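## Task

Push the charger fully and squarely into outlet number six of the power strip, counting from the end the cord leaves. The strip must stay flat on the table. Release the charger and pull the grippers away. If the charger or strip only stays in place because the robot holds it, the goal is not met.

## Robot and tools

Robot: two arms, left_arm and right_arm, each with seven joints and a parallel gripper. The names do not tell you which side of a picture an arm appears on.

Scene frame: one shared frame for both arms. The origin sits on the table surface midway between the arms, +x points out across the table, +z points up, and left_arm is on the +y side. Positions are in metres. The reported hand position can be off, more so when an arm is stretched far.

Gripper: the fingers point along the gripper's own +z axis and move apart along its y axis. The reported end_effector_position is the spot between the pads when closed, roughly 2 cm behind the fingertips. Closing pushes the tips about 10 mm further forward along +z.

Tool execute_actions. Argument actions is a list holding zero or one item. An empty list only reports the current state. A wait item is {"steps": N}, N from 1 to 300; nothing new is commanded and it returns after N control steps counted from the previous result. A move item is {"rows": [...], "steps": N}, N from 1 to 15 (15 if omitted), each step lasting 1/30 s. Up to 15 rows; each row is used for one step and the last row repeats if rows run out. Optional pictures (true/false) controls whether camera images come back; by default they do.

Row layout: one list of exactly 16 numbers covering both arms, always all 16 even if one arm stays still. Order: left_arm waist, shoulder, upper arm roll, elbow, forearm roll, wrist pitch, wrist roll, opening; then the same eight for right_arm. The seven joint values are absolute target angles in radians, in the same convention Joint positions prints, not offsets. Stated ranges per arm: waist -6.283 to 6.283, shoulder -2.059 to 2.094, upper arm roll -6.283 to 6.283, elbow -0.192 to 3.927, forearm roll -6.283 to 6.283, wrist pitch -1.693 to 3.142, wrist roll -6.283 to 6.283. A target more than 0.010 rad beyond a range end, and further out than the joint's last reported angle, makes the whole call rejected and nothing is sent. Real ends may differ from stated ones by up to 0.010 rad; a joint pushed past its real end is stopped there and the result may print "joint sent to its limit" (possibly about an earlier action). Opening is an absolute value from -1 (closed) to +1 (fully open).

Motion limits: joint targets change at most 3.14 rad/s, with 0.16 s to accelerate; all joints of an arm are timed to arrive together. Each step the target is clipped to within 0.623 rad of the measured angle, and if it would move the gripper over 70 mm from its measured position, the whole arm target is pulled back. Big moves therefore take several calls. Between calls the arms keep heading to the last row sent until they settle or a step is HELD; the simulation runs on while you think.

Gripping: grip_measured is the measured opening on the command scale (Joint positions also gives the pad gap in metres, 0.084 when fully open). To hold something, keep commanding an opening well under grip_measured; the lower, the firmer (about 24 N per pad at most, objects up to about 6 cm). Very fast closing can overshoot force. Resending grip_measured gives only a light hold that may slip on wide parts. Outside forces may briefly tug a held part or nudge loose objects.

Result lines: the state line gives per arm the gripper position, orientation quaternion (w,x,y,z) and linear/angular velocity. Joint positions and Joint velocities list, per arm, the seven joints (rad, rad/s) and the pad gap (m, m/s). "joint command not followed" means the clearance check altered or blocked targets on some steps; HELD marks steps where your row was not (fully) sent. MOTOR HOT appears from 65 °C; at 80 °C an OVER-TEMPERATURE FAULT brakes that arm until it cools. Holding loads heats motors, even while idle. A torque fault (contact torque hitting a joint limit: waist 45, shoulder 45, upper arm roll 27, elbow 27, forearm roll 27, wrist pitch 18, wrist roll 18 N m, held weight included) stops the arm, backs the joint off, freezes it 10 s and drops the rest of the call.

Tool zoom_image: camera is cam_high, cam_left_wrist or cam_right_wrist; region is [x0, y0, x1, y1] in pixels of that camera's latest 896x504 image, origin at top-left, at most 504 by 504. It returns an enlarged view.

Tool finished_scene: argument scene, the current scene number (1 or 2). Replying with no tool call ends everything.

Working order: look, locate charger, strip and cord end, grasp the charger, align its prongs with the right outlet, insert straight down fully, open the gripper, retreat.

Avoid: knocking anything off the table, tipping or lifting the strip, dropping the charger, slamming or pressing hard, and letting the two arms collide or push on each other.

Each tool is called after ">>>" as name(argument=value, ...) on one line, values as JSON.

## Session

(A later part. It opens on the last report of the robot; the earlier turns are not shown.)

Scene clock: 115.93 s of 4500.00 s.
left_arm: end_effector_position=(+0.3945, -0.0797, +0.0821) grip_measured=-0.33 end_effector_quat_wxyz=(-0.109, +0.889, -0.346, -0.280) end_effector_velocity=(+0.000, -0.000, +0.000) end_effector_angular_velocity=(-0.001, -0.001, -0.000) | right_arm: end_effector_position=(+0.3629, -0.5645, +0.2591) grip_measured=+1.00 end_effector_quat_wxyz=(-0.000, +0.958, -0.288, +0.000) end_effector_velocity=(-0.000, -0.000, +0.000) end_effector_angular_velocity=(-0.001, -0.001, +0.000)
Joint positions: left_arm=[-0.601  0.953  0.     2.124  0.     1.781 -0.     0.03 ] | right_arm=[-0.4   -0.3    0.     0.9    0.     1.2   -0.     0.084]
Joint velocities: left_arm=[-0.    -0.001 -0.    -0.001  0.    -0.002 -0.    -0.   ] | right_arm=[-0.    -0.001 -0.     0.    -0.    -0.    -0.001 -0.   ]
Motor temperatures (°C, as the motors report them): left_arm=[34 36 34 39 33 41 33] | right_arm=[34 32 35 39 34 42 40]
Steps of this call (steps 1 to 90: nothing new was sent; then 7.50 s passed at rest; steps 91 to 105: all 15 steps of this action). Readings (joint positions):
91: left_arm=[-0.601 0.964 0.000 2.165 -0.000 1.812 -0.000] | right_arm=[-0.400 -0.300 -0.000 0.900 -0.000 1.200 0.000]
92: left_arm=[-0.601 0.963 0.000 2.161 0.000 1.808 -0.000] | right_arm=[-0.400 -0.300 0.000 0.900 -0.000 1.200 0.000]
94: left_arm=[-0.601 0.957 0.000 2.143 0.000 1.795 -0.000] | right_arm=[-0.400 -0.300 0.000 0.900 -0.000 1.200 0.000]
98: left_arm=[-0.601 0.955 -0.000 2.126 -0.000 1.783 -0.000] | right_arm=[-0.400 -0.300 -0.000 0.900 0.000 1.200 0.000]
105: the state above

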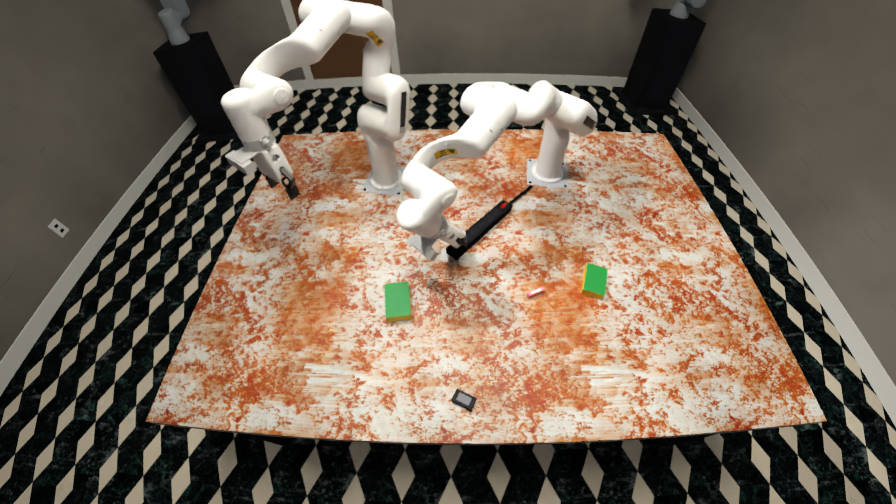

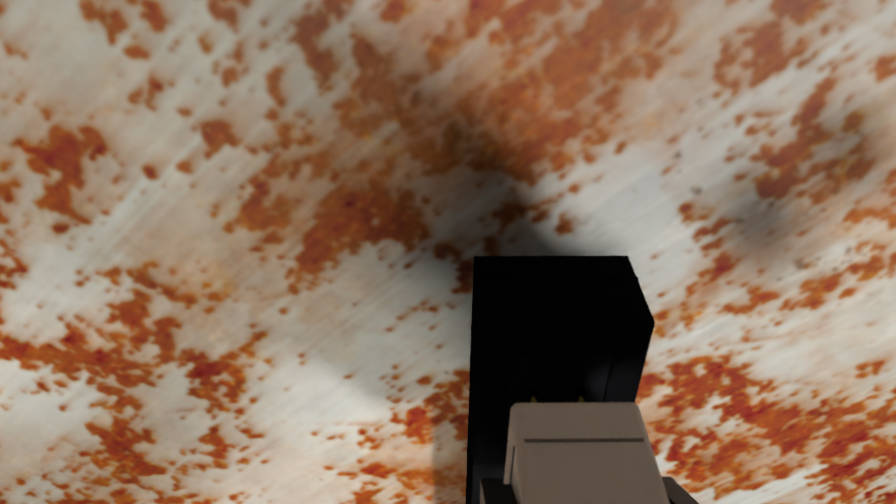

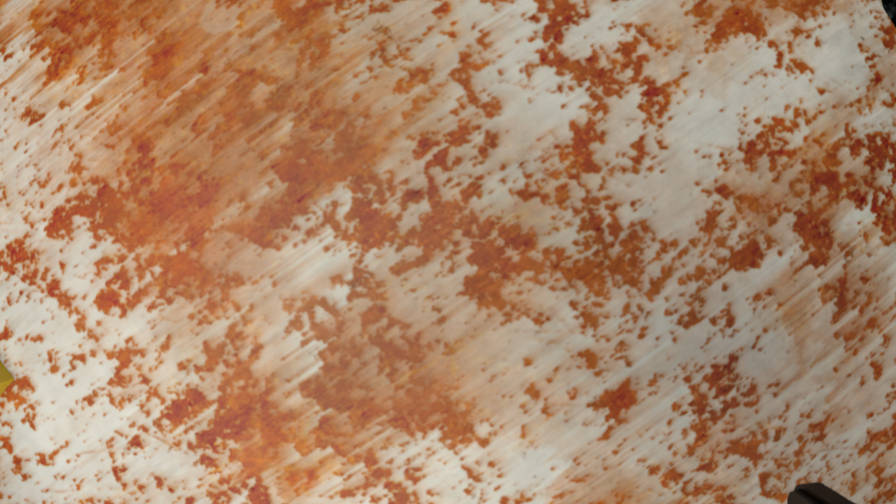

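>>> execute_actions(actions=[{"rows":[[-0.601,0.9573,0,2.1188,0,1.7723,0,-1,-0.4,-0.3,0,0.9,0,1.2,0,1]]}])

>>> zoom_image(camera="cam_left_wrist", region=[500,340,620,430])

Scene clock: 124.33 s of 4500.00 s.
left_arm: end_effector_position=(+0.3951, -0.0802, +0.0806) grip_measured=-0.33 end_effector_quat_wxyz=(-0.109, +0.889, -0.346, -0.279) end_effector_velocity=(+0.000, -0.000, -0.001) end_effector_angular_velocity=(-0.001, -0.000, -0.000) | right_arm: end_effector_position=(+0.3629, -0.5645, +0.2591) grip_measured=+1.00 end_effector_quat_wxyz=(-0.000, +0.958, -0.288, +0.000) end_effector_velocity=(+0.000, +0.000, +0.000) end_effector_angular_velocity=(-0.000, -0.000, +0.001)
Joint positions: left_arm=[-0.601  0.954  0.     2.121  0.     1.774 -0.     0.03 ] | right_arm=[-0.4   -0.3   -0.     0.9    0.     1.2   -0.     0.084]
Joint velocities: left_arm=[ 0.     0.002 -0.     0.    -0.    -0.002  0.    -0.   ] | right_arm=[ 0.001  0.     0.     0.    -0.    -0.    -0.    -0.   ]
Motor temperatures (°C, as the motors report them): left_arm=[34 36 34 39 33 41 33] | right_arm=[34 32 35 39 34 42 40]
Steps of this call (steps 1 to 15: the robot went on to your last target; steps 16 to 90: nothing new was sent; then 4.90 s passed at rest; steps 91 to 105: all 15 steps of this action). Readings (joint positions):
91: left_arm=[-0.601 0.953 0.000 2.123 0.000 1.781 -0.000] | right_arm=[-0.400 -0.300 0.000 0.900 -0.000 1.200 0.000]
92: left_arm=[-0.601 0.953 -0.000 2.123 -0.000 1.780 -0.000] | right_arm=[-0.400 -0.300 -0.000 0.900 0.000 1.200 0.000]
94: left_arm=[-0.601 0.953 -0.000 2.122 0.000 1.779 -0.000] | right_arm=[-0.400 -0.300 0.000 0.900 -0.000 1.200 0.000]
98: left_arm=[-0.601 0.953 -0.000 2.121 0.000 1.777 -0.000] | right_arm=[-0.400 -0.300 -0.000 0.900 -0.000 1.200 -0.000]
105: the state above

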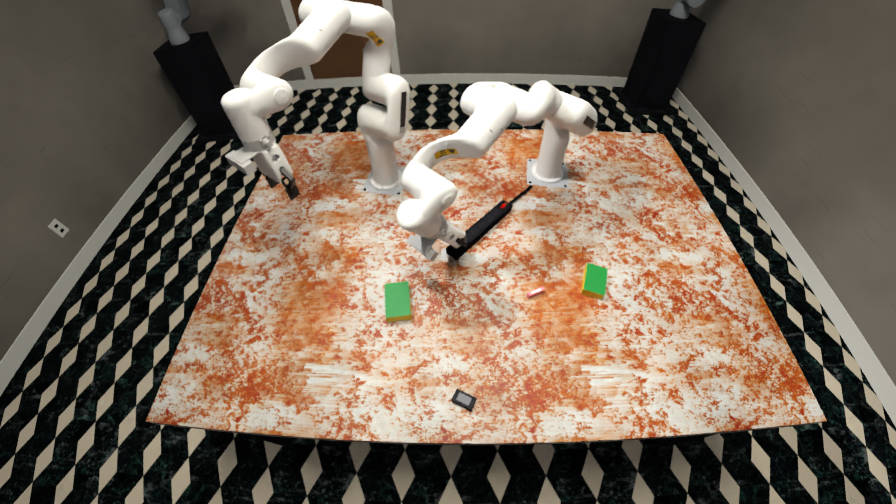

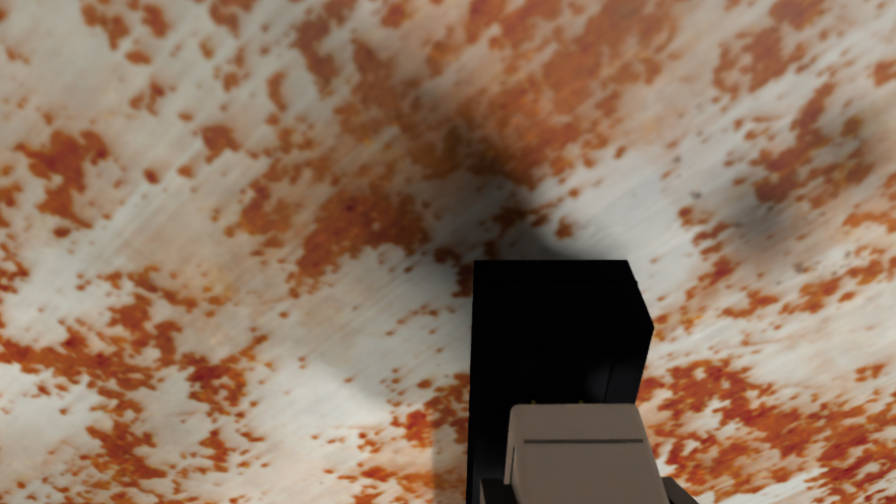

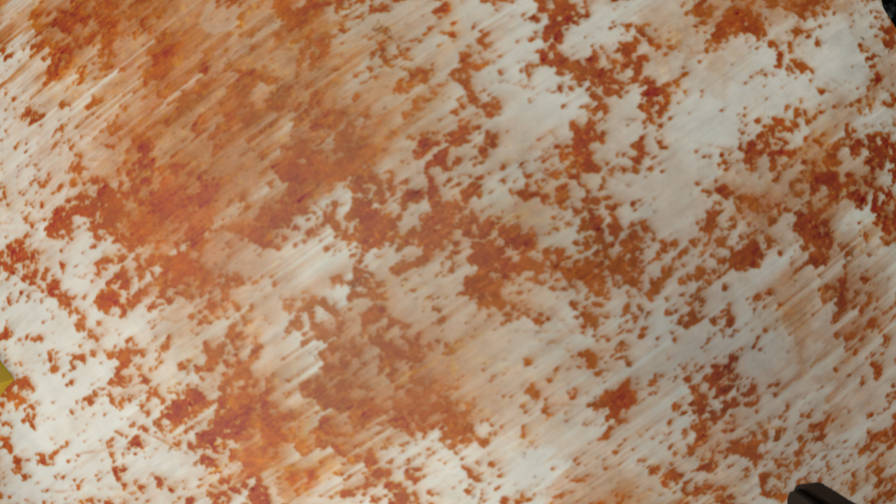

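Region (500, 340, 620, 430) of cam_left_wrist's 896x504 image, scaled by 4.200, with more detail than that image has; it fills the top 378 rows of this view, and the rest is white.

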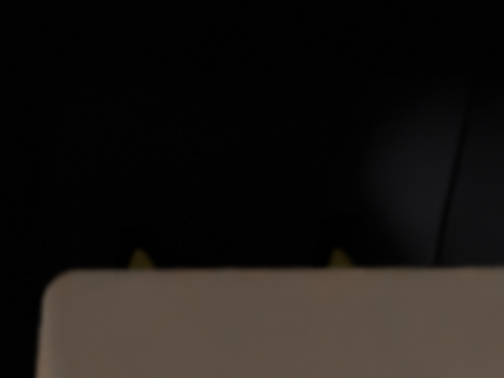

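>>> execute_actions(actions=[{"rows":[[-0.601,0.949,0,2.128,0,1.79,0,-1,-0.4,-0.3,0,0.9,0,1.2,0,1]],"steps":10}], pictures=false)

>>> execute_actions(actions=[{"rows":[[-0.601,0.9725,0,2.1636,0,1.8019,0,-1,-0.4,-0.3,0,0.9,0,1.2,0,1]]}])

>>> zoom_image(camera="cam_left_wrist", region=[500,340,620,430])

>>> execute_actions(actions=[{"rows":[[-0.601,0.9773,0,2.1578,0,1.7913,0,-1,-0.4,-0.3,0,0.9,0,1.2,0,1]]}])

Scene clock: 138.80 s of 4500.00 s.
left_arm: end_effector_position=(+0.3928, -0.0783, +0.0816) grip_measured=-0.33 end_effector_quat_wxyz=(-0.111, +0.887, -0.346, -0.284) end_effector_velocity=(-0.003, +0.003, +0.003) end_effector_angular_velocity=(+0.012, +0.013, +0.000) | right_arm: end_effector_position=(+0.3629, -0.5645, +0.2591) grip_measured=+1.00 end_effector_quat_wxyz=(-0.000, +0.958, -0.288, +0.000) end_effector_velocity=(+0.000, -0.000, +0.001) end_effector_angular_velocity=(-0.001, -0.003, +0.001)
Joint positions: left_arm=[-0.601  0.955 -0.     2.122 -0.     1.787  0.     0.03 ] | right_arm=[-0.4   -0.3   -0.     0.9    0.     1.2   -0.     0.084]
Joint velocities: left_arm=[ 0.    -0.     0.     0.005 -0.     0.022 -0.    -0.   ] | right_arm=[-0.    -0.001  0.     0.001  0.     0.    -0.001 -0.   ]
Motor temperatures (°C, as the motors report them): left_arm=[34 35 34 37 33 41 33] | right_arm=[34 32 35 39 34 42 40]
Steps of this call (steps 1 to 15: the robot went on to your last target; steps 16 to 90: nothing new was sent; then 11.13 s passed at rest; steps 91 to 100: all 10 steps of this action). Readings (joint positions):
91: left_arm=[-0.601 0.953 0.000 2.119 0.000 1.772 0.000] | right_arm=[-0.400 -0.300 -0.000 0.900 0.000 1.200 -0.000]
92: left_arm=[-0.601 0.953 0.000 2.120 0.000 1.774 0.000] | right_arm=[-0.400 -0.300 -0.000 0.900 -0.000 1.200 0.000]
94: left_arm=[-0.601 0.954 -0.000 2.121 -0.000 1.777 0.000] | right_arm=[-0.400 -0.300 0.000 0.900 -0.000 1.200 0.000]
98: left_arm=[-0.601 0.954 -0.000 2.122 -0.000 1.785 0.000] | right_arm=[-0.400 -0.300 0.000 0.900 -0.000 1.200 -0.000]
100: the state above

Scene clock: 139.30 s of 4500.00 s.
left_arm: end_effector_position=(+0.3970, -0.0821, +0.0839) grip_measured=-0.33 end_effector_quat_wxyz=(-0.109, +0.889, -0.346, -0.280) end_effector_velocity=(+0.001, -0.001, +0.001) end_effector_angular_velocity=(-0.002, -0.003, +0.000) | right_arm: end_effector_position=(+0.3629, -0.5645, +0.2591) grip_measured=+1.00 end_effector_quat_wxyz=(-0.000, +0.958, -0.288, +0.000) end_effector_velocity=(+0.000, +0.000, +0.000) end_effector_angular_velocity=(-0.001, -0.001, +0.000)
Joint positions: left_arm=[-0.601  0.973 -0.     2.163 -0.     1.802  0.     0.03 ] | right_arm=[-0.4   -0.3    0.     0.9   -0.     1.2    0.     0.084]
Joint velocities: left_arm=[ 0.    -0.001  0.     0.004 -0.     0.001 -0.    -0.   ] | right_arm=[ 0.001 -0.001  0.    -0.    -0.    -0.     0.001  0.   ]
Motor temperatures (°C, as the motors report them): left_arm=[34 35 34 37 33 41 33] | right_arm=[34 32 35 39 34 42 40]
Steps of this call (steps 1 to 15: all 15 steps of this action). Readings (joint positions):
1: left_arm=[-0.601 0.955 -0.000 2.123 -0.000 1.788 0.000] | right_arm=[-0.400 -0.300 -0.000 0.900 0.000 1.200 -0.000]
2: left_arm=[-0.601 0.957 -0.000 2.127 -0.000 1.790 0.000] | right_arm=[-0.400 -0.300 0.000 0.900 0.000 1.200 0.000]
4: left_arm=[-0.601 0.966 -0.000 2.144 -0.000 1.796 0.000] | right_arm=[-0.400 -0.300 -0.000 0.900 -0.000 1.200 0.000]
8: left_arm=[-0.601 0.973 -0.000 2.159 -0.000 1.801 0.000] | right_arm=[-0.400 -0.300 -0.000 0.900 0.000 1.200 0.000]
15: the state above

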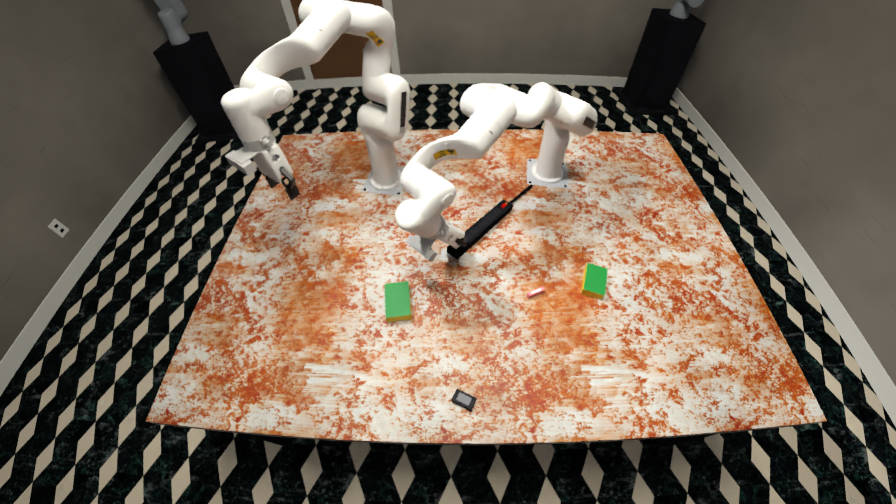

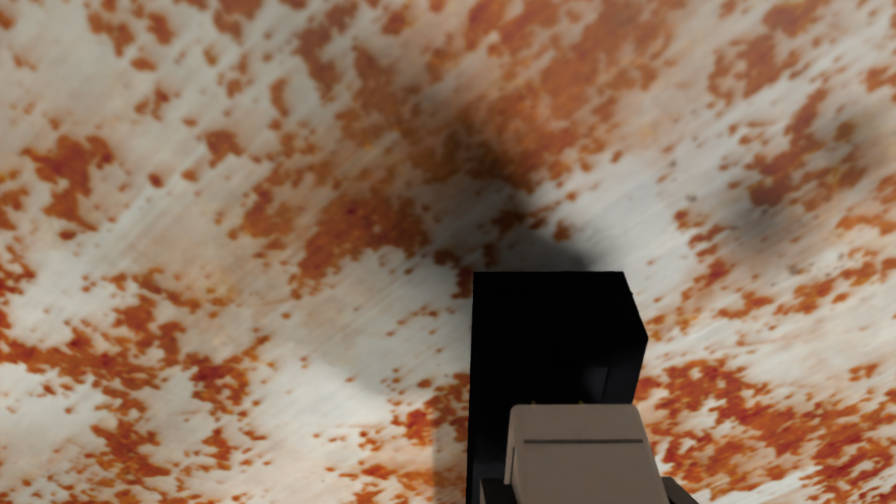

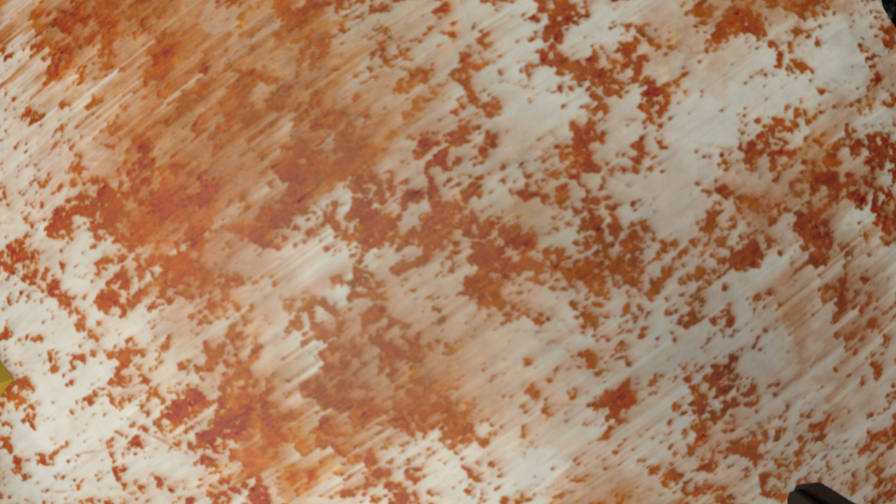

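Region (500, 340, 620, 430) of cam_left_wrist's 896x504 image, scaled by 4.200, with more detail than that image has; it fills the top 378 rows of this view, and the rest is white.

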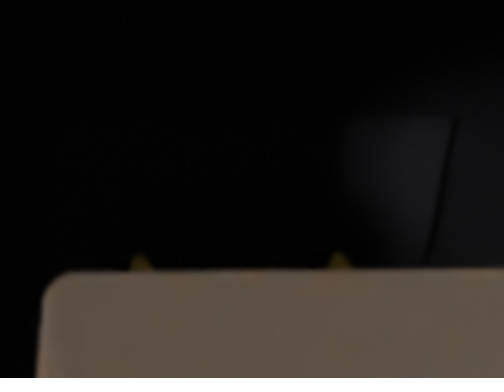

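Scene clock: 139.80 s of 4500.00 s.
left_arm: end_effector_position=(+0.3975, -0.0825, +0.0811) grip_measured=-0.33 end_effector_quat_wxyz=(-0.109, +0.889, -0.346, -0.279) end_effector_velocity=(+0.000, -0.000, -0.001) end_effector_angular_velocity=(-0.001, -0.001, +0.000) | right_arm: end_effector_position=(+0.3629, -0.5645, +0.2591) grip_measured=+1.00 end_effector_quat_wxyz=(-0.000, +0.958, -0.288, +0.000) end_effector_velocity=(+0.000, -0.000, +0.001) end_effector_angular_velocity=(-0.000, -0.002, -0.002)
Joint positions: left_arm=[-0.601  0.975 -0.     2.16   0.     1.793 -0.     0.03 ] | right_arm=[-0.4   -0.3    0.     0.9   -0.     1.2    0.     0.084]
Joint velocities: left_arm=[-0.     0.002  0.     0.    -0.    -0.002  0.     0.   ] | right_arm=[ 0.    -0.001 -0.     0.     0.001 -0.     0.001 -0.   ]
Motor temperatures (°C, as the motors report them): left_arm=[34 35 34 37 33 41 33] | right_arm=[34 32 35 39 34 42 40]
Steps of this call (steps 1 to 15: all 15 steps of this action). Readings (joint positions):
1: left_arm=[-0.601 0.973 -0.000 2.163 -0.000 1.802 0.000] | right_arm=[-0.400 -0.300 -0.000 0.900 -0.000 1.200 0.000]
2: left_arm=[-0.601 0.973 -0.000 2.163 -0.000 1.800 0.000] | right_arm=[-0.400 -0.300 0.000 0.900 -0.000 1.200 0.000]
4: left_arm=[-0.601 0.975 -0.000 2.161 -0.000 1.796 -0.000] | right_arm=[-0.400 -0.300 -0.000 0.900 0.000 1.200 -0.000]
8: left_arm=[-0.601 0.975 -0.000 2.160 0.000 1.794 -0.000] | right_arm=[-0.400 -0.300 0.000 0.900 0.000 1.200 0.000]
15: the state above

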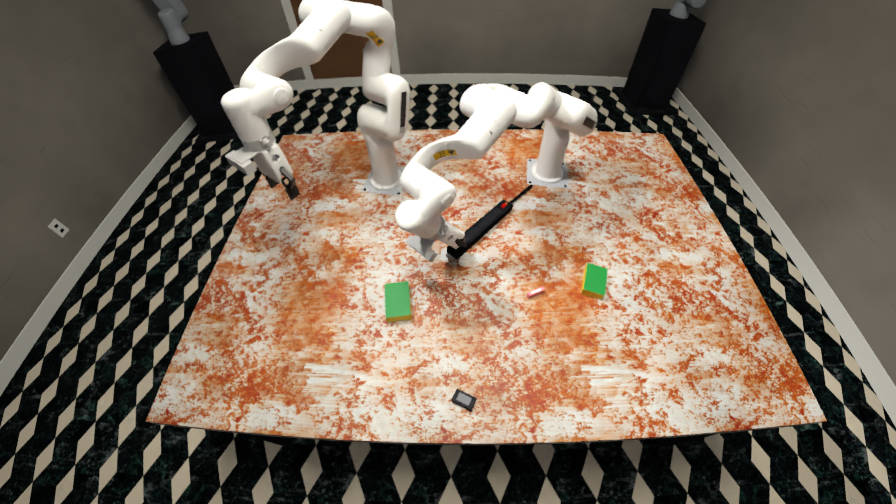

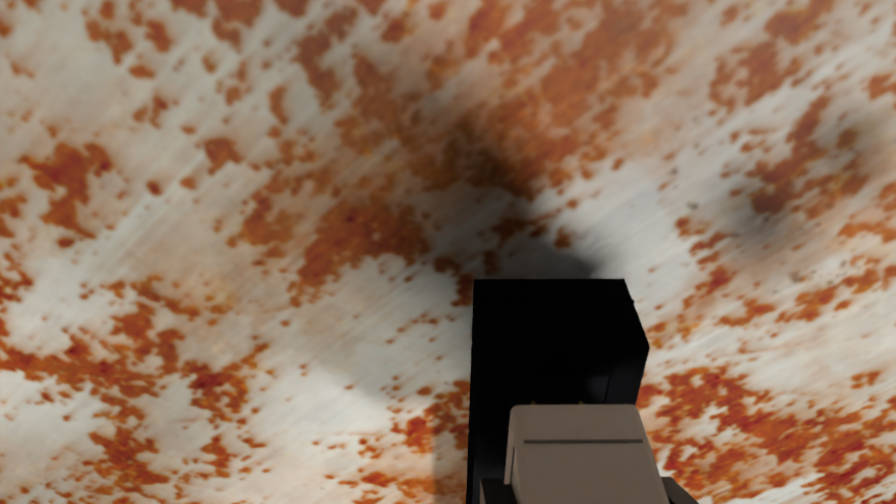

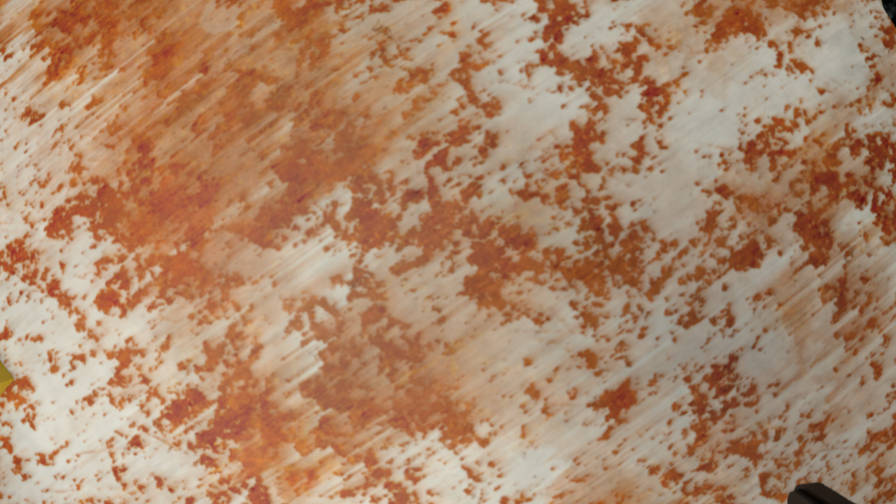

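>>> execute_actions(actions=[{"rows":[[-0.601,0.9705,0,2.166,0,1.8063,0,-1,-0.4,-0.3,0,0.9,0,1.2,0,1]]}], pictures=false)

>>> execute_actions(actions=[{"rows":[[-0.600,0.9546,0,2.1341,0,1.7903,0,-1,-0.4,-0.3,0,0.9,0,1.2,0,1]]}])

>>> zoom_image(camera="cam_left_wrist", region=[500,310,660,430])

Scene clock: 148.73 s of 4500.00 s.
left_arm: end_effector_position=(+0.3961, -0.0812, +0.0832) grip_measured=-0.33 end_effector_quat_wxyz=(-0.110, +0.888, -0.346, -0.283) end_effector_velocity=(+0.007, -0.006, +0.019) end_effector_angular_velocity=(-0.026, -0.028, +0.000) | right_arm: end_effector_position=(+0.3629, -0.5645, +0.2591) grip_measured=+1.00 end_effector_quat_wxyz=(-0.000, +0.958, -0.288, +0.000) end_effector_velocity=(+0.000, +0.000, +0.000) end_effector_angular_velocity=(-0.000, -0.001, +0.001)
Joint positions: left_arm=[-0.601  0.974 -0.     2.163 -0.     1.805  0.     0.03 ] | right_arm=[-0.4   -0.3    0.     0.9    0.     1.2   -0.     0.084]
Joint velocities: left_arm=[-0.    -0.023  0.     0.022 -0.     0.007 -0.    -0.   ] | right_arm=[ 0.001 -0.    -0.     0.001  0.     0.     0.    -0.   ]
Motor temperatures (°C, as the motors report them): left_arm=[34 35 34 37 33 42 33] | right_arm=[34 32 35 39 34 42 40]
Steps of this call (steps 1 to 15: the robot went on to your last target; steps 16 to 90: nothing new was sent; then 5.43 s passed at rest; steps 91 to 105: all 15 steps of this action). Readings (joint positions):
91: left_arm=[-0.601 0.975 -0.000 2.158 -0.000 1.791 0.000] | right_arm=[-0.400 -0.300 0.000 0.900 0.000 1.200 -0.000]
92: left_arm=[-0.601 0.975 -0.000 2.159 0.000 1.793 0.000] | right_arm=[-0.400 -0.300 0.000 0.900 -0.000 1.200 -0.000]
94: left_arm=[-0.601 0.975 0.000 2.160 0.000 1.795 0.000] | right_arm=[-0.400 -0.300 0.000 0.900 0.000 1.200 0.000]
98: left_arm=[-0.601 0.976 0.000 2.162 0.000 1.800 0.000] | right_arm=[-0.400 -0.300 0.000 0.900 -0.000 1.200 0.000]
105: the state above

Scene clock: 149.23 s of 4500.00 s.
left_arm: end_effector_position=(+0.3953, -0.0798, +0.0848) grip_measured=-0.33 end_effector_quat_wxyz=(-0.109, +0.889, -0.346, -0.280) end_effector_velocity=(-0.000, +0.000, +0.000) end_effector_angular_velocity=(+0.001, +0.001, +0.000) | right_arm: end_effector_position=(+0.3629, -0.5645, +0.2591) grip_measured=+1.00 end_effector_quat_wxyz=(-0.000, +0.958, -0.288, +0.000) end_effector_velocity=(-0.000, +0.000, -0.000) end_effector_angular_velocity=(+0.001, +0.001, +0.001)
Joint positions: left_arm=[-0.6    0.955 -0.     2.134 -0.     1.79   0.     0.03 ] | right_arm=[-0.4   -0.3    0.     0.9   -0.     1.2   -0.     0.084]
Joint velocities: left_arm=[ 0.    -0.002 -0.    -0.004  0.    -0.001  0.     0.   ] | right_arm=[-0.001  0.001  0.    -0.     0.001 -0.    -0.002 -0.   ]
Motor temperatures (°C, as the motors report them): left_arm=[34 35 34 37 33 42 33] | right_arm=[34 32 35 39 34 42 40]
Steps of this call (steps 1 to 15: all 15 steps of this action). Readings (joint positions):
1: left_arm=[-0.601 0.973 -0.000 2.163 -0.000 1.805 0.000] | right_arm=[-0.400 -0.300 0.000 0.900 0.000 1.200 0.000]
2: left_arm=[-0.601 0.971 -0.000 2.160 -0.000 1.803 0.000] | right_arm=[-0.400 -0.300 -0.000 0.900 -0.000 1.200 0.000]
4: left_arm=[-0.601 0.963 -0.000 2.147 -0.000 1.797 0.000] | right_arm=[-0.400 -0.300 0.000 0.900 -0.000 1.200 0.000]
8: left_arm=[-0.600 0.956 0.000 2.136 0.000 1.791 0.000] | right_arm=[-0.400 -0.300 0.000 0.900 0.000 1.200 -0.000]
15: the state above

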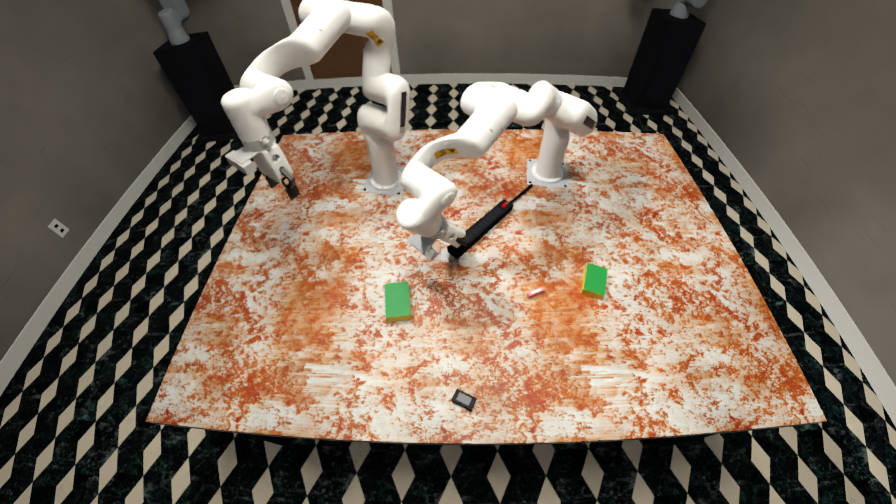

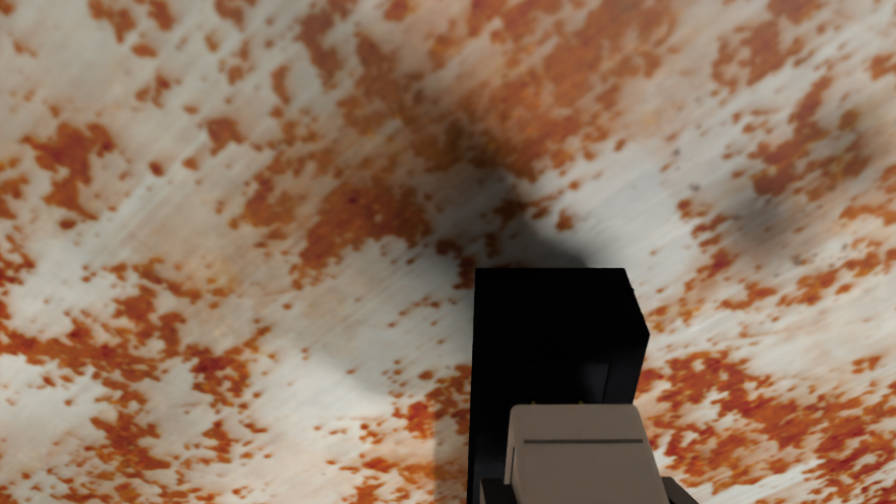

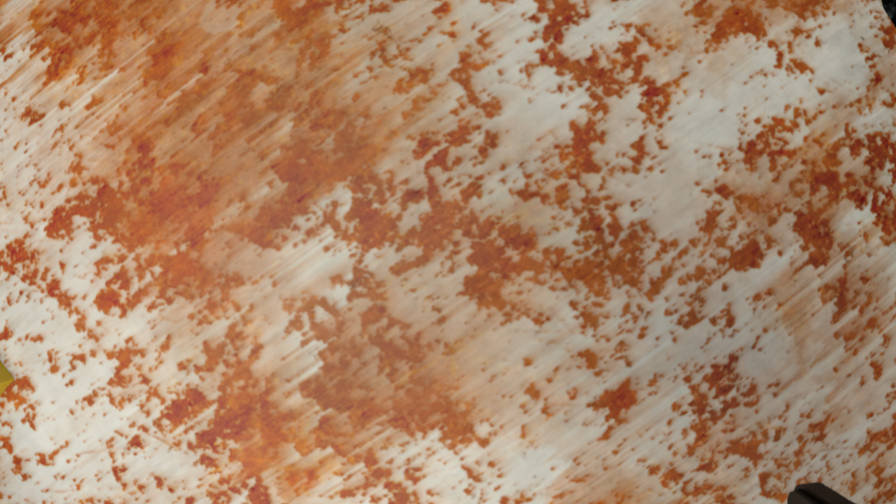

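Region (500, 310, 660, 430) of cam_left_wrist's 896x504 image, scaled by 3.150, with more detail than that image has; it fills the top 378 rows of this view, and the rest is white.

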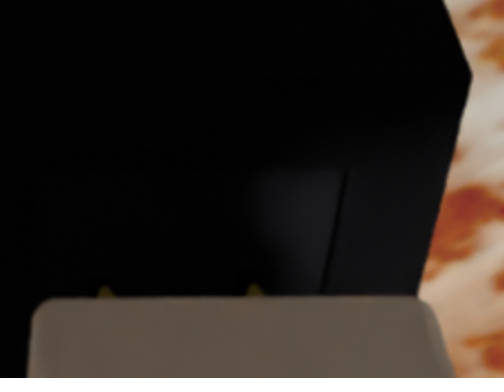

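>>> execute_actions(actions=[{"rows":[[-0.600,0.9414,0,2.1109,0,1.7803,0,-1,-0.4,-0.3,0,0.9,0,1.2,0,1]]}], pictures=false)

>>> execute_actions(actions=[{"rows":[[-0.600,0.9463,0,2.1055,0,1.770,0,-1,-0.4,-0.3,0,0.9,0,1.2,0,1]]}])

>>> zoom_image(camera="cam_left_wrist", region=[500,310,660,430])

Scene clock: 156.90 s of 4500.00 s.
left_arm: end_effector_position=(+0.3937, -0.0782, +0.0850) grip_measured=-0.33 end_effector_quat_wxyz=(-0.109, +0.889, -0.346, -0.280) end_effector_velocity=(+0.000, +0.000, +0.000) end_effector_angular_velocity=(-0.000, -0.001, +0.000) | right_arm: end_effector_position=(+0.3629, -0.5645, +0.2591) grip_measured=+1.00 end_effector_quat_wxyz=(-0.000, +0.958, -0.288, +0.000) end_effector_velocity=(+0.000, -0.000, +0.001) end_effector_angular_velocity=(-0.001, -0.001, -0.000)
Joint positions: left_arm=[-0.6    0.942  0.     2.111  0.     1.78   0.     0.03 ] | right_arm=[-0.4   -0.3    0.     0.9   -0.     1.2   -0.     0.084]
Joint velocities: left_arm=[-0.    -0.001  0.    -0.001  0.    -0.    -0.    -0.   ] | right_arm=[ 0.    -0.001  0.     0.001 -0.    -0.     0.001  0.   ]
Motor temperatures (°C, as the motors report them): left_arm=[34 35 34 38 33 42 33] | right_arm=[34 32 35 39 34 42 40]
Steps of this call (steps 1 to 15: the robot went on to your last target; steps 16 to 90: nothing new was sent; then 4.17 s passed at rest; steps 91 to 105: all 15 steps of this action). Readings (joint positions):
91: left_arm=[-0.600 0.955 0.000 2.134 -0.000 1.790 0.000] | right_arm=[-0.400 -0.300 0.000 0.900 0.000 1.200 0.000]
92: left_arm=[-0.600 0.953 0.000 2.131 0.000 1.789 0.000] | right_arm=[-0.400 -0.300 0.000 0.900 0.000 1.200 -0.000]
94: left_arm=[-0.600 0.947 0.000 2.121 0.000 1.785 -0.000] | right_arm=[-0.400 -0.300 0.000 0.900 -0.000 1.200 -0.000]
98: left_arm=[-0.600 0.942 -0.000 2.113 -0.000 1.781 -0.000] | right_arm=[-0.400 -0.300 0.000 0.900 -0.000 1.200 0.000]
105: the state above

Scene clock: 157.40 s of 4500.00 s.
left_arm: end_effector_position=(+0.3937, -0.0782, +0.0802) grip_measured=-0.33 end_effector_quat_wxyz=(-0.109, +0.889, -0.346, -0.280) end_effector_velocity=(-0.000, +0.000, -0.001) end_effector_angular_velocity=(+0.001, +0.001, -0.000) | right_arm: end_effector_position=(+0.3629, -0.5645, +0.2591) grip_measured=+1.00 end_effector_quat_wxyz=(-0.000, +0.958, -0.288, +0.000) end_effector_velocity=(-0.000, -0.000, -0.001) end_effector_angular_velocity=(+0.001, +0.001, -0.001)
Joint positions: left_arm=[-0.6    0.946 -0.     2.106 -0.     1.77  -0.     0.03 ] | right_arm=[-0.4   -0.3    0.     0.9    0.     1.2    0.     0.084]
Joint velocities: left_arm=[ 0.     0.001 -0.    -0.002  0.    -0.001  0.     0.   ] | right_arm=[-0.001  0.001  0.    -0.001 -0.     0.    -0.     0.   ]
Motor temperatures (°C, as the motors report them): left_arm=[34 35 34 38 33 42 33] | right_arm=[34 32 35 39 34 42 40]
Steps of this call (steps 1 to 15: all 15 steps of this action). Readings (joint positions):
1: left_arm=[-0.600 0.942 0.000 2.111 -0.000 1.780 -0.000] | right_arm=[-0.400 -0.300 -0.000 0.900 0.000 1.200 0.000]
2: left_arm=[-0.600 0.942 -0.000 2.110 0.000 1.779 -0.000] | right_arm=[-0.400 -0.300 0.000 0.900 0.000 1.200 -0.000]
4: left_arm=[-0.600 0.944 -0.000 2.108 0.000 1.774 -0.000] | right_arm=[-0.400 -0.300 0.000 0.900 0.000 1.200 -0.000]
8: left_arm=[-0.600 0.947 -0.000 2.105 -0.000 1.771 0.000] | right_arm=[-0.400 -0.300 0.000 0.900 -0.000 1.200 0.000]
15: the state above

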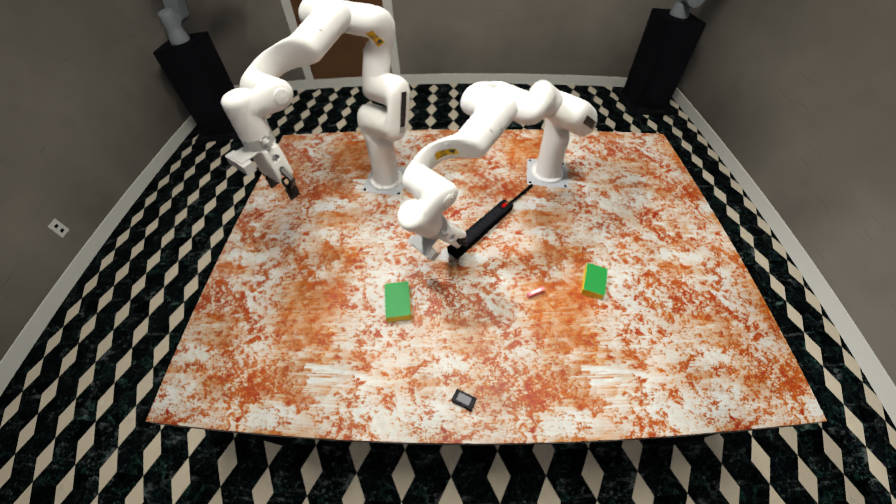

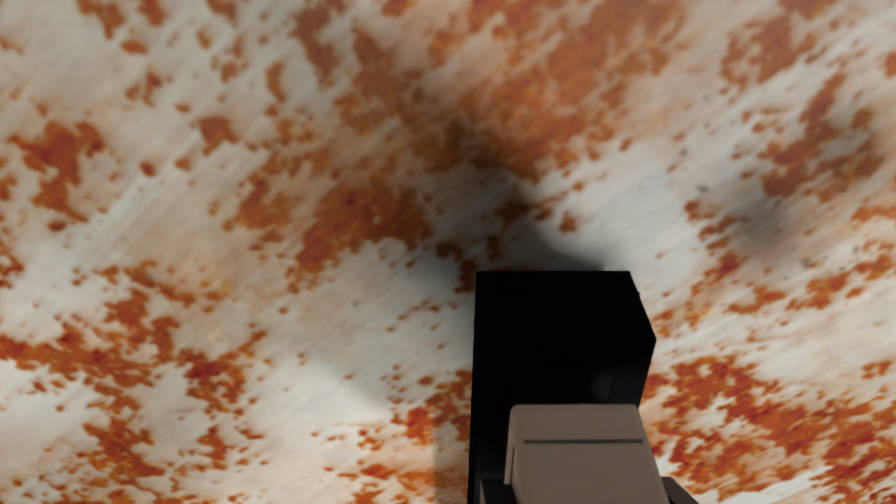

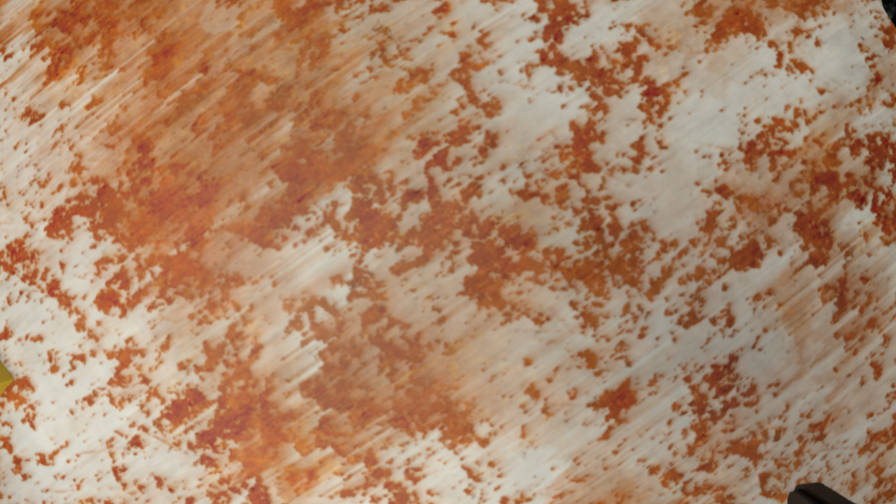

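Region (500, 310, 660, 430) of cam_left_wrist's 896x504 image, scaled by 3.150, with more detail than that image has; it fills the top 378 rows of this view, and the rest is white.

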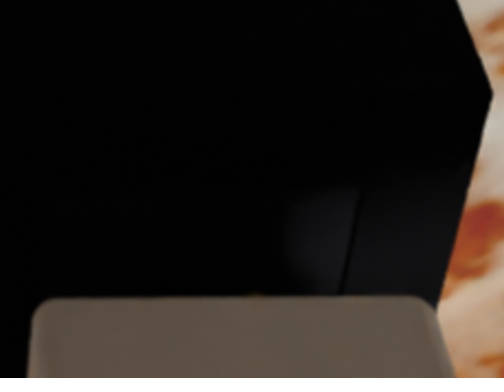

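The tips went in. Continue.

>>> execute_actions(actions=[{"rows":[[-0.600,0.9536,0,2.0986,0,1.7558,0,-1,-0.4,-0.3,0,0.9,0,1.2,0,1]]}], pictures=false)

>>> execute_actions(actions=[{"rows":[[-0.600,0.9625,0,2.0915,0,1.7398,0,-1,-0.4,-0.3,0,0.9,0,1.2,0,1]]}])

>>> execute_actions(actions=[{"rows":[[-0.600,0.967,0,2.088,0,1.7325,0,-1,-0.4,-0.3,0,0.9,0,1.2,0,1]]}])

Scene clock: 163.03 s of 4500.00 s.
left_arm: end_effector_position=(+0.3937, -0.0782, +0.0734) grip_measured=-0.33 end_effector_quat_wxyz=(-0.109, +0.889, -0.346, -0.280) end_effector_velocity=(-0.001, +0.000, -0.002) end_effector_angular_velocity=(+0.002, +0.003, -0.001) | right_arm: end_effector_position=(+0.3629, -0.5645, +0.2591) grip_measured=+1.00 end_effector_quat_wxyz=(-0.000, +0.958, -0.288, +0.000) end_effector_velocity=(+0.000, +0.000, -0.000) end_effector_angular_velocity=(+0.001, +0.001, +0.001)
Joint positions: left_arm=[-0.6    0.953  0.     2.099  0.     1.756 -0.     0.03 ] | right_arm=[-0.4   -0.3    0.     0.9    0.     1.2    0.     0.084]
Joint velocities: left_arm=[-0.     0.001 -0.001 -0.004 -0.    -0.001  0.    -0.   ] | right_arm=[ 0.     0.001  0.     0.     0.     0.    -0.    -0.   ]
Motor temperatures (°C, as the motors report them): left_arm=[34 36 34 38 33 41 33] | right_arm=[34 32 35 39 34 42 40]
Steps of this call (steps 1 to 15: the robot went on to your last target; steps 16 to 90: nothing new was sent; then 2.13 s passed at rest; steps 91 to 105: all 15 steps of this action). Readings (joint positions):
91: left_arm=[-0.600 0.946 -0.000 2.105 -0.000 1.770 -0.000] | right_arm=[-0.400 -0.300 0.000 0.900 -0.000 1.200 0.000]
92: left_arm=[-0.600 0.947 0.000 2.105 0.000 1.768 -0.000] | right_arm=[-0.400 -0.300 0.000 0.900 0.000 1.200 -0.000]
94: left_arm=[-0.600 0.950 0.000 2.102 0.000 1.762 -0.000] | right_arm=[-0.400 -0.300 0.000 0.900 -0.000 1.200 0.000]
98: left_arm=[-0.600 0.954 -0.000 2.098 -0.000 1.757 0.000] | right_arm=[-0.400 -0.300 0.000 0.900 0.000 1.200 -0.000]
105: the state above

Scene clock: 163.53 s of 4500.00 s.
left_arm: end_effector_position=(+0.3939, -0.0784, +0.0661) grip_measured=-0.33 end_effector_quat_wxyz=(-0.109, +0.889, -0.346, -0.280) end_effector_velocity=(-0.001, +0.001, -0.001) end_effector_angular_velocity=(+0.002, +0.002, -0.000) | right_arm: end_effector_position=(+0.3629, -0.5645, +0.2591) grip_measured=+1.00 end_effector_quat_wxyz=(-0.000, +0.958, -0.288, +0.000) end_effector_velocity=(-0.000, -0.000, -0.000) end_effector_angular_velocity=(+0.000, -0.000, -0.003)
Joint positions: left_arm=[-0.6    0.962 -0.     2.092 -0.     1.74  -0.     0.03 ] | right_arm=[-0.4   -0.3    0.     0.9   -0.     1.2   -0.     0.084]
Joint velocities: left_arm=[ 0.     0.    -0.    -0.002  0.    -0.     0.     0.   ] | right_arm=[-0.001 -0.001 -0.    -0.001  0.    -0.     0.002 -0.   ]
Motor temperatures (°C, as the motors report them): left_arm=[34 36 34 38 33 41 33] | right_arm=[34 32 35 39 34 42 40]
Steps of this call (steps 1 to 15: all 15 steps of this action). Readings (joint positions):
1: left_arm=[-0.600 0.954 0.000 2.099 0.000 1.756 -0.000] | right_arm=[-0.400 -0.300 -0.000 0.900 -0.000 1.200 0.000]
2: left_arm=[-0.600 0.954 0.000 2.098 0.000 1.753 -0.000] | right_arm=[-0.400 -0.300 0.000 0.900 -0.000 1.200 0.000]
4: left_arm=[-0.600 0.957 -0.000 2.096 -0.000 1.748 -0.000] | right_arm=[-0.400 -0.300 0.000 0.900 0.000 1.200 0.000]
8: left_arm=[-0.600 0.960 -0.000 2.094 -0.000 1.743 -0.000] | right_arm=[-0.400 -0.300 0.000 0.900 -0.000 1.200 0.000]
15: the state above

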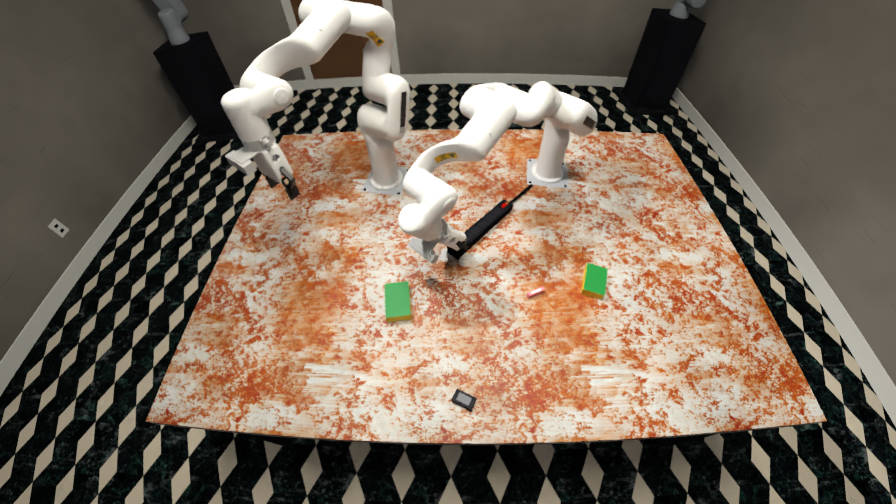

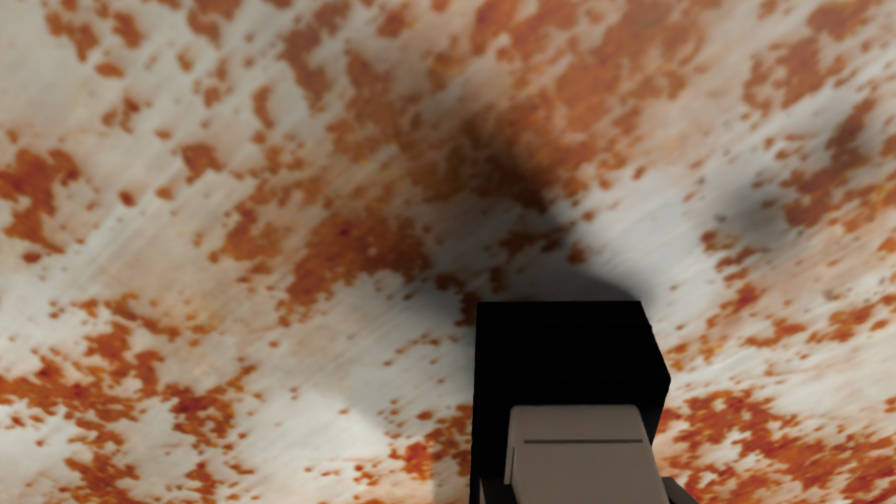

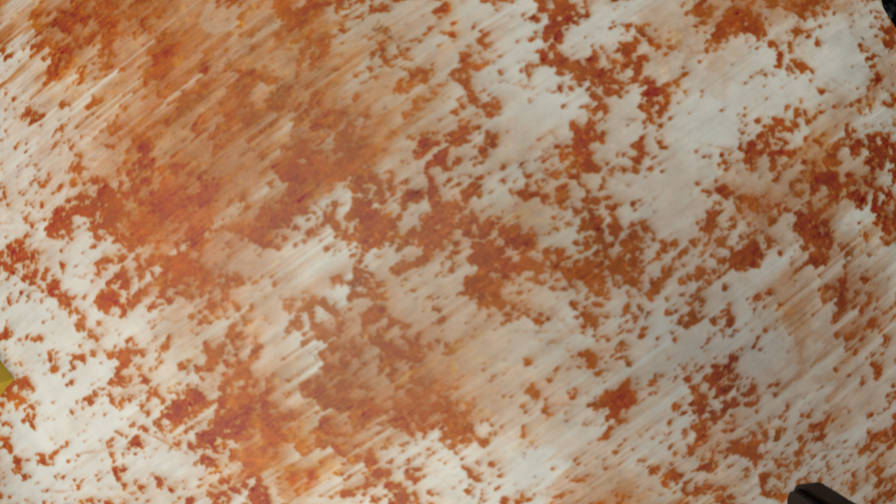

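Scene clock: 164.03 s of 4500.00 s.
left_arm: end_effector_position=(+0.3938, -0.0784, +0.0648) grip_measured=-0.33 end_effector_quat_wxyz=(-0.109, +0.889, -0.346, -0.279) end_effector_velocity=(-0.000, +0.000, -0.001) end_effector_angular_velocity=(-0.001, -0.000, -0.000) | right_arm: end_effector_position=(+0.3629, -0.5645, +0.2591) grip_measured=+1.00 end_effector_quat_wxyz=(-0.000, +0.958, -0.288, +0.000) end_effector_velocity=(-0.000, -0.000, +0.000) end_effector_angular_velocity=(-0.001, -0.001, +0.000)
Joint positions: left_arm=[-0.6    0.962 -0.     2.09  -0.     1.737 -0.     0.03 ] | right_arm=[-0.4   -0.3    0.     0.9   -0.     1.2   -0.     0.084]
Joint velocities: left_arm=[-0.    -0.003 -0.    -0.007 -0.    -0.004  0.    -0.   ] | right_arm=[-0.001 -0.001  0.    -0.     0.     0.    -0.001 -0.   ]
Motor temperatures (°C, as the motors report them): left_arm=[34 36 34 38 33 41 33] | right_arm=[34 32 35 39 34 42 40]
Steps of this call (steps 1 to 15: all 15 steps of this action). Readings (joint positions):
1: left_arm=[-0.600 0.962 -0.000 2.092 -0.000 1.740 -0.000] | right_arm=[-0.400 -0.300 0.000 0.900 -0.000 1.200 0.000]
2: left_arm=[-0.600 0.962 -0.000 2.092 -0.000 1.739 -0.000] | right_arm=[-0.400 -0.300 0.000 0.900 0.000 1.200 0.000]
4: left_arm=[-0.600 0.962 -0.000 2.091 -0.000 1.738 -0.000] | right_arm=[-0.400 -0.300 -0.000 0.900 -0.000 1.200 0.000]
8: left_arm=[-0.600 0.962 -0.000 2.091 -0.000 1.737 -0.000] | right_arm=[-0.400 -0.300 0.000 0.900 -0.000 1.200 -0.000]
15: the state above

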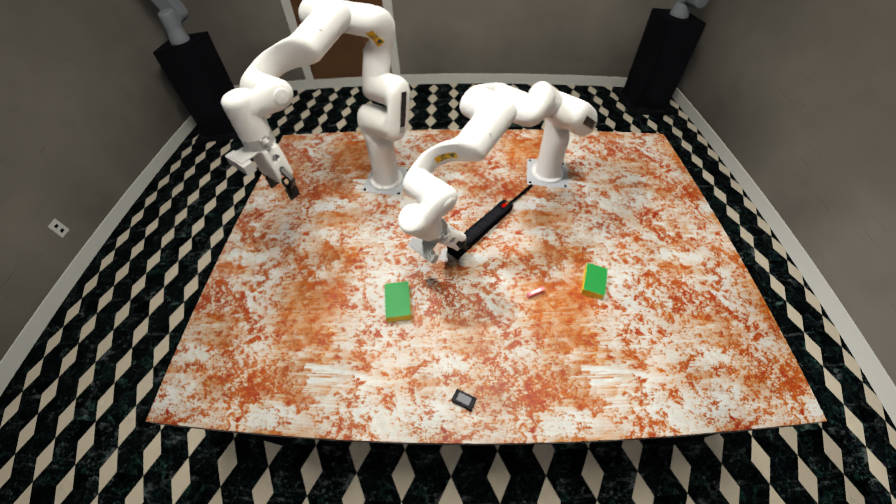

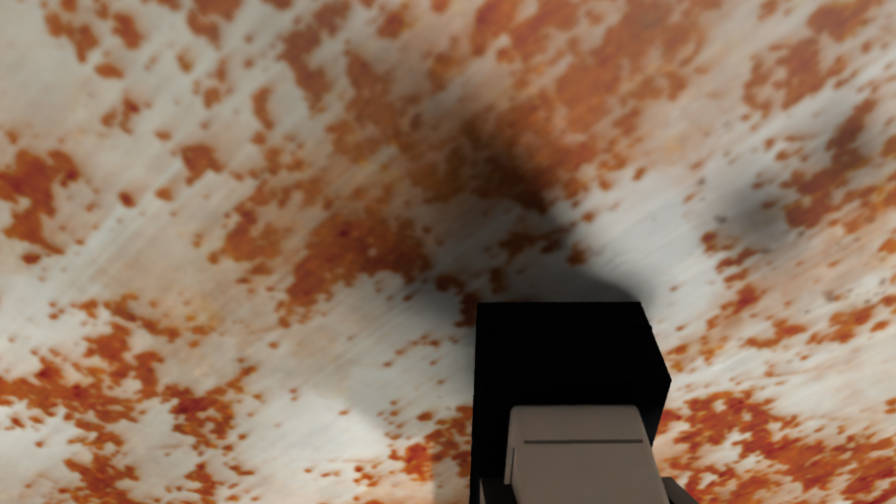

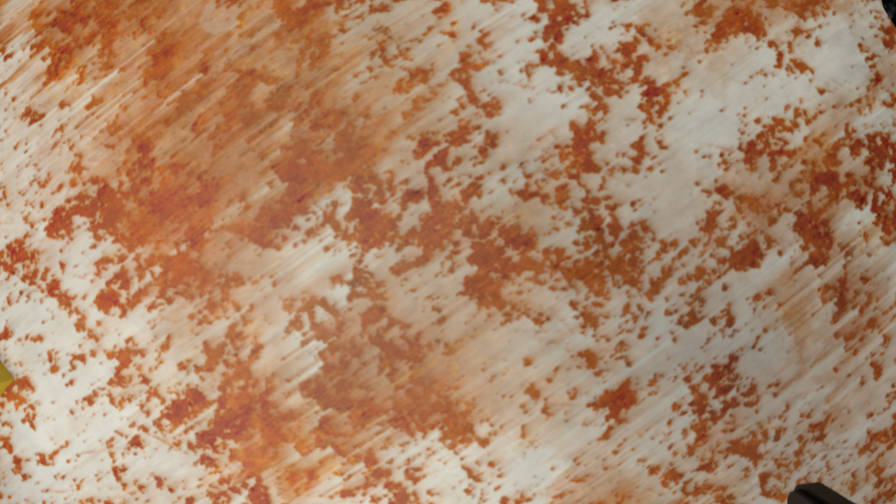

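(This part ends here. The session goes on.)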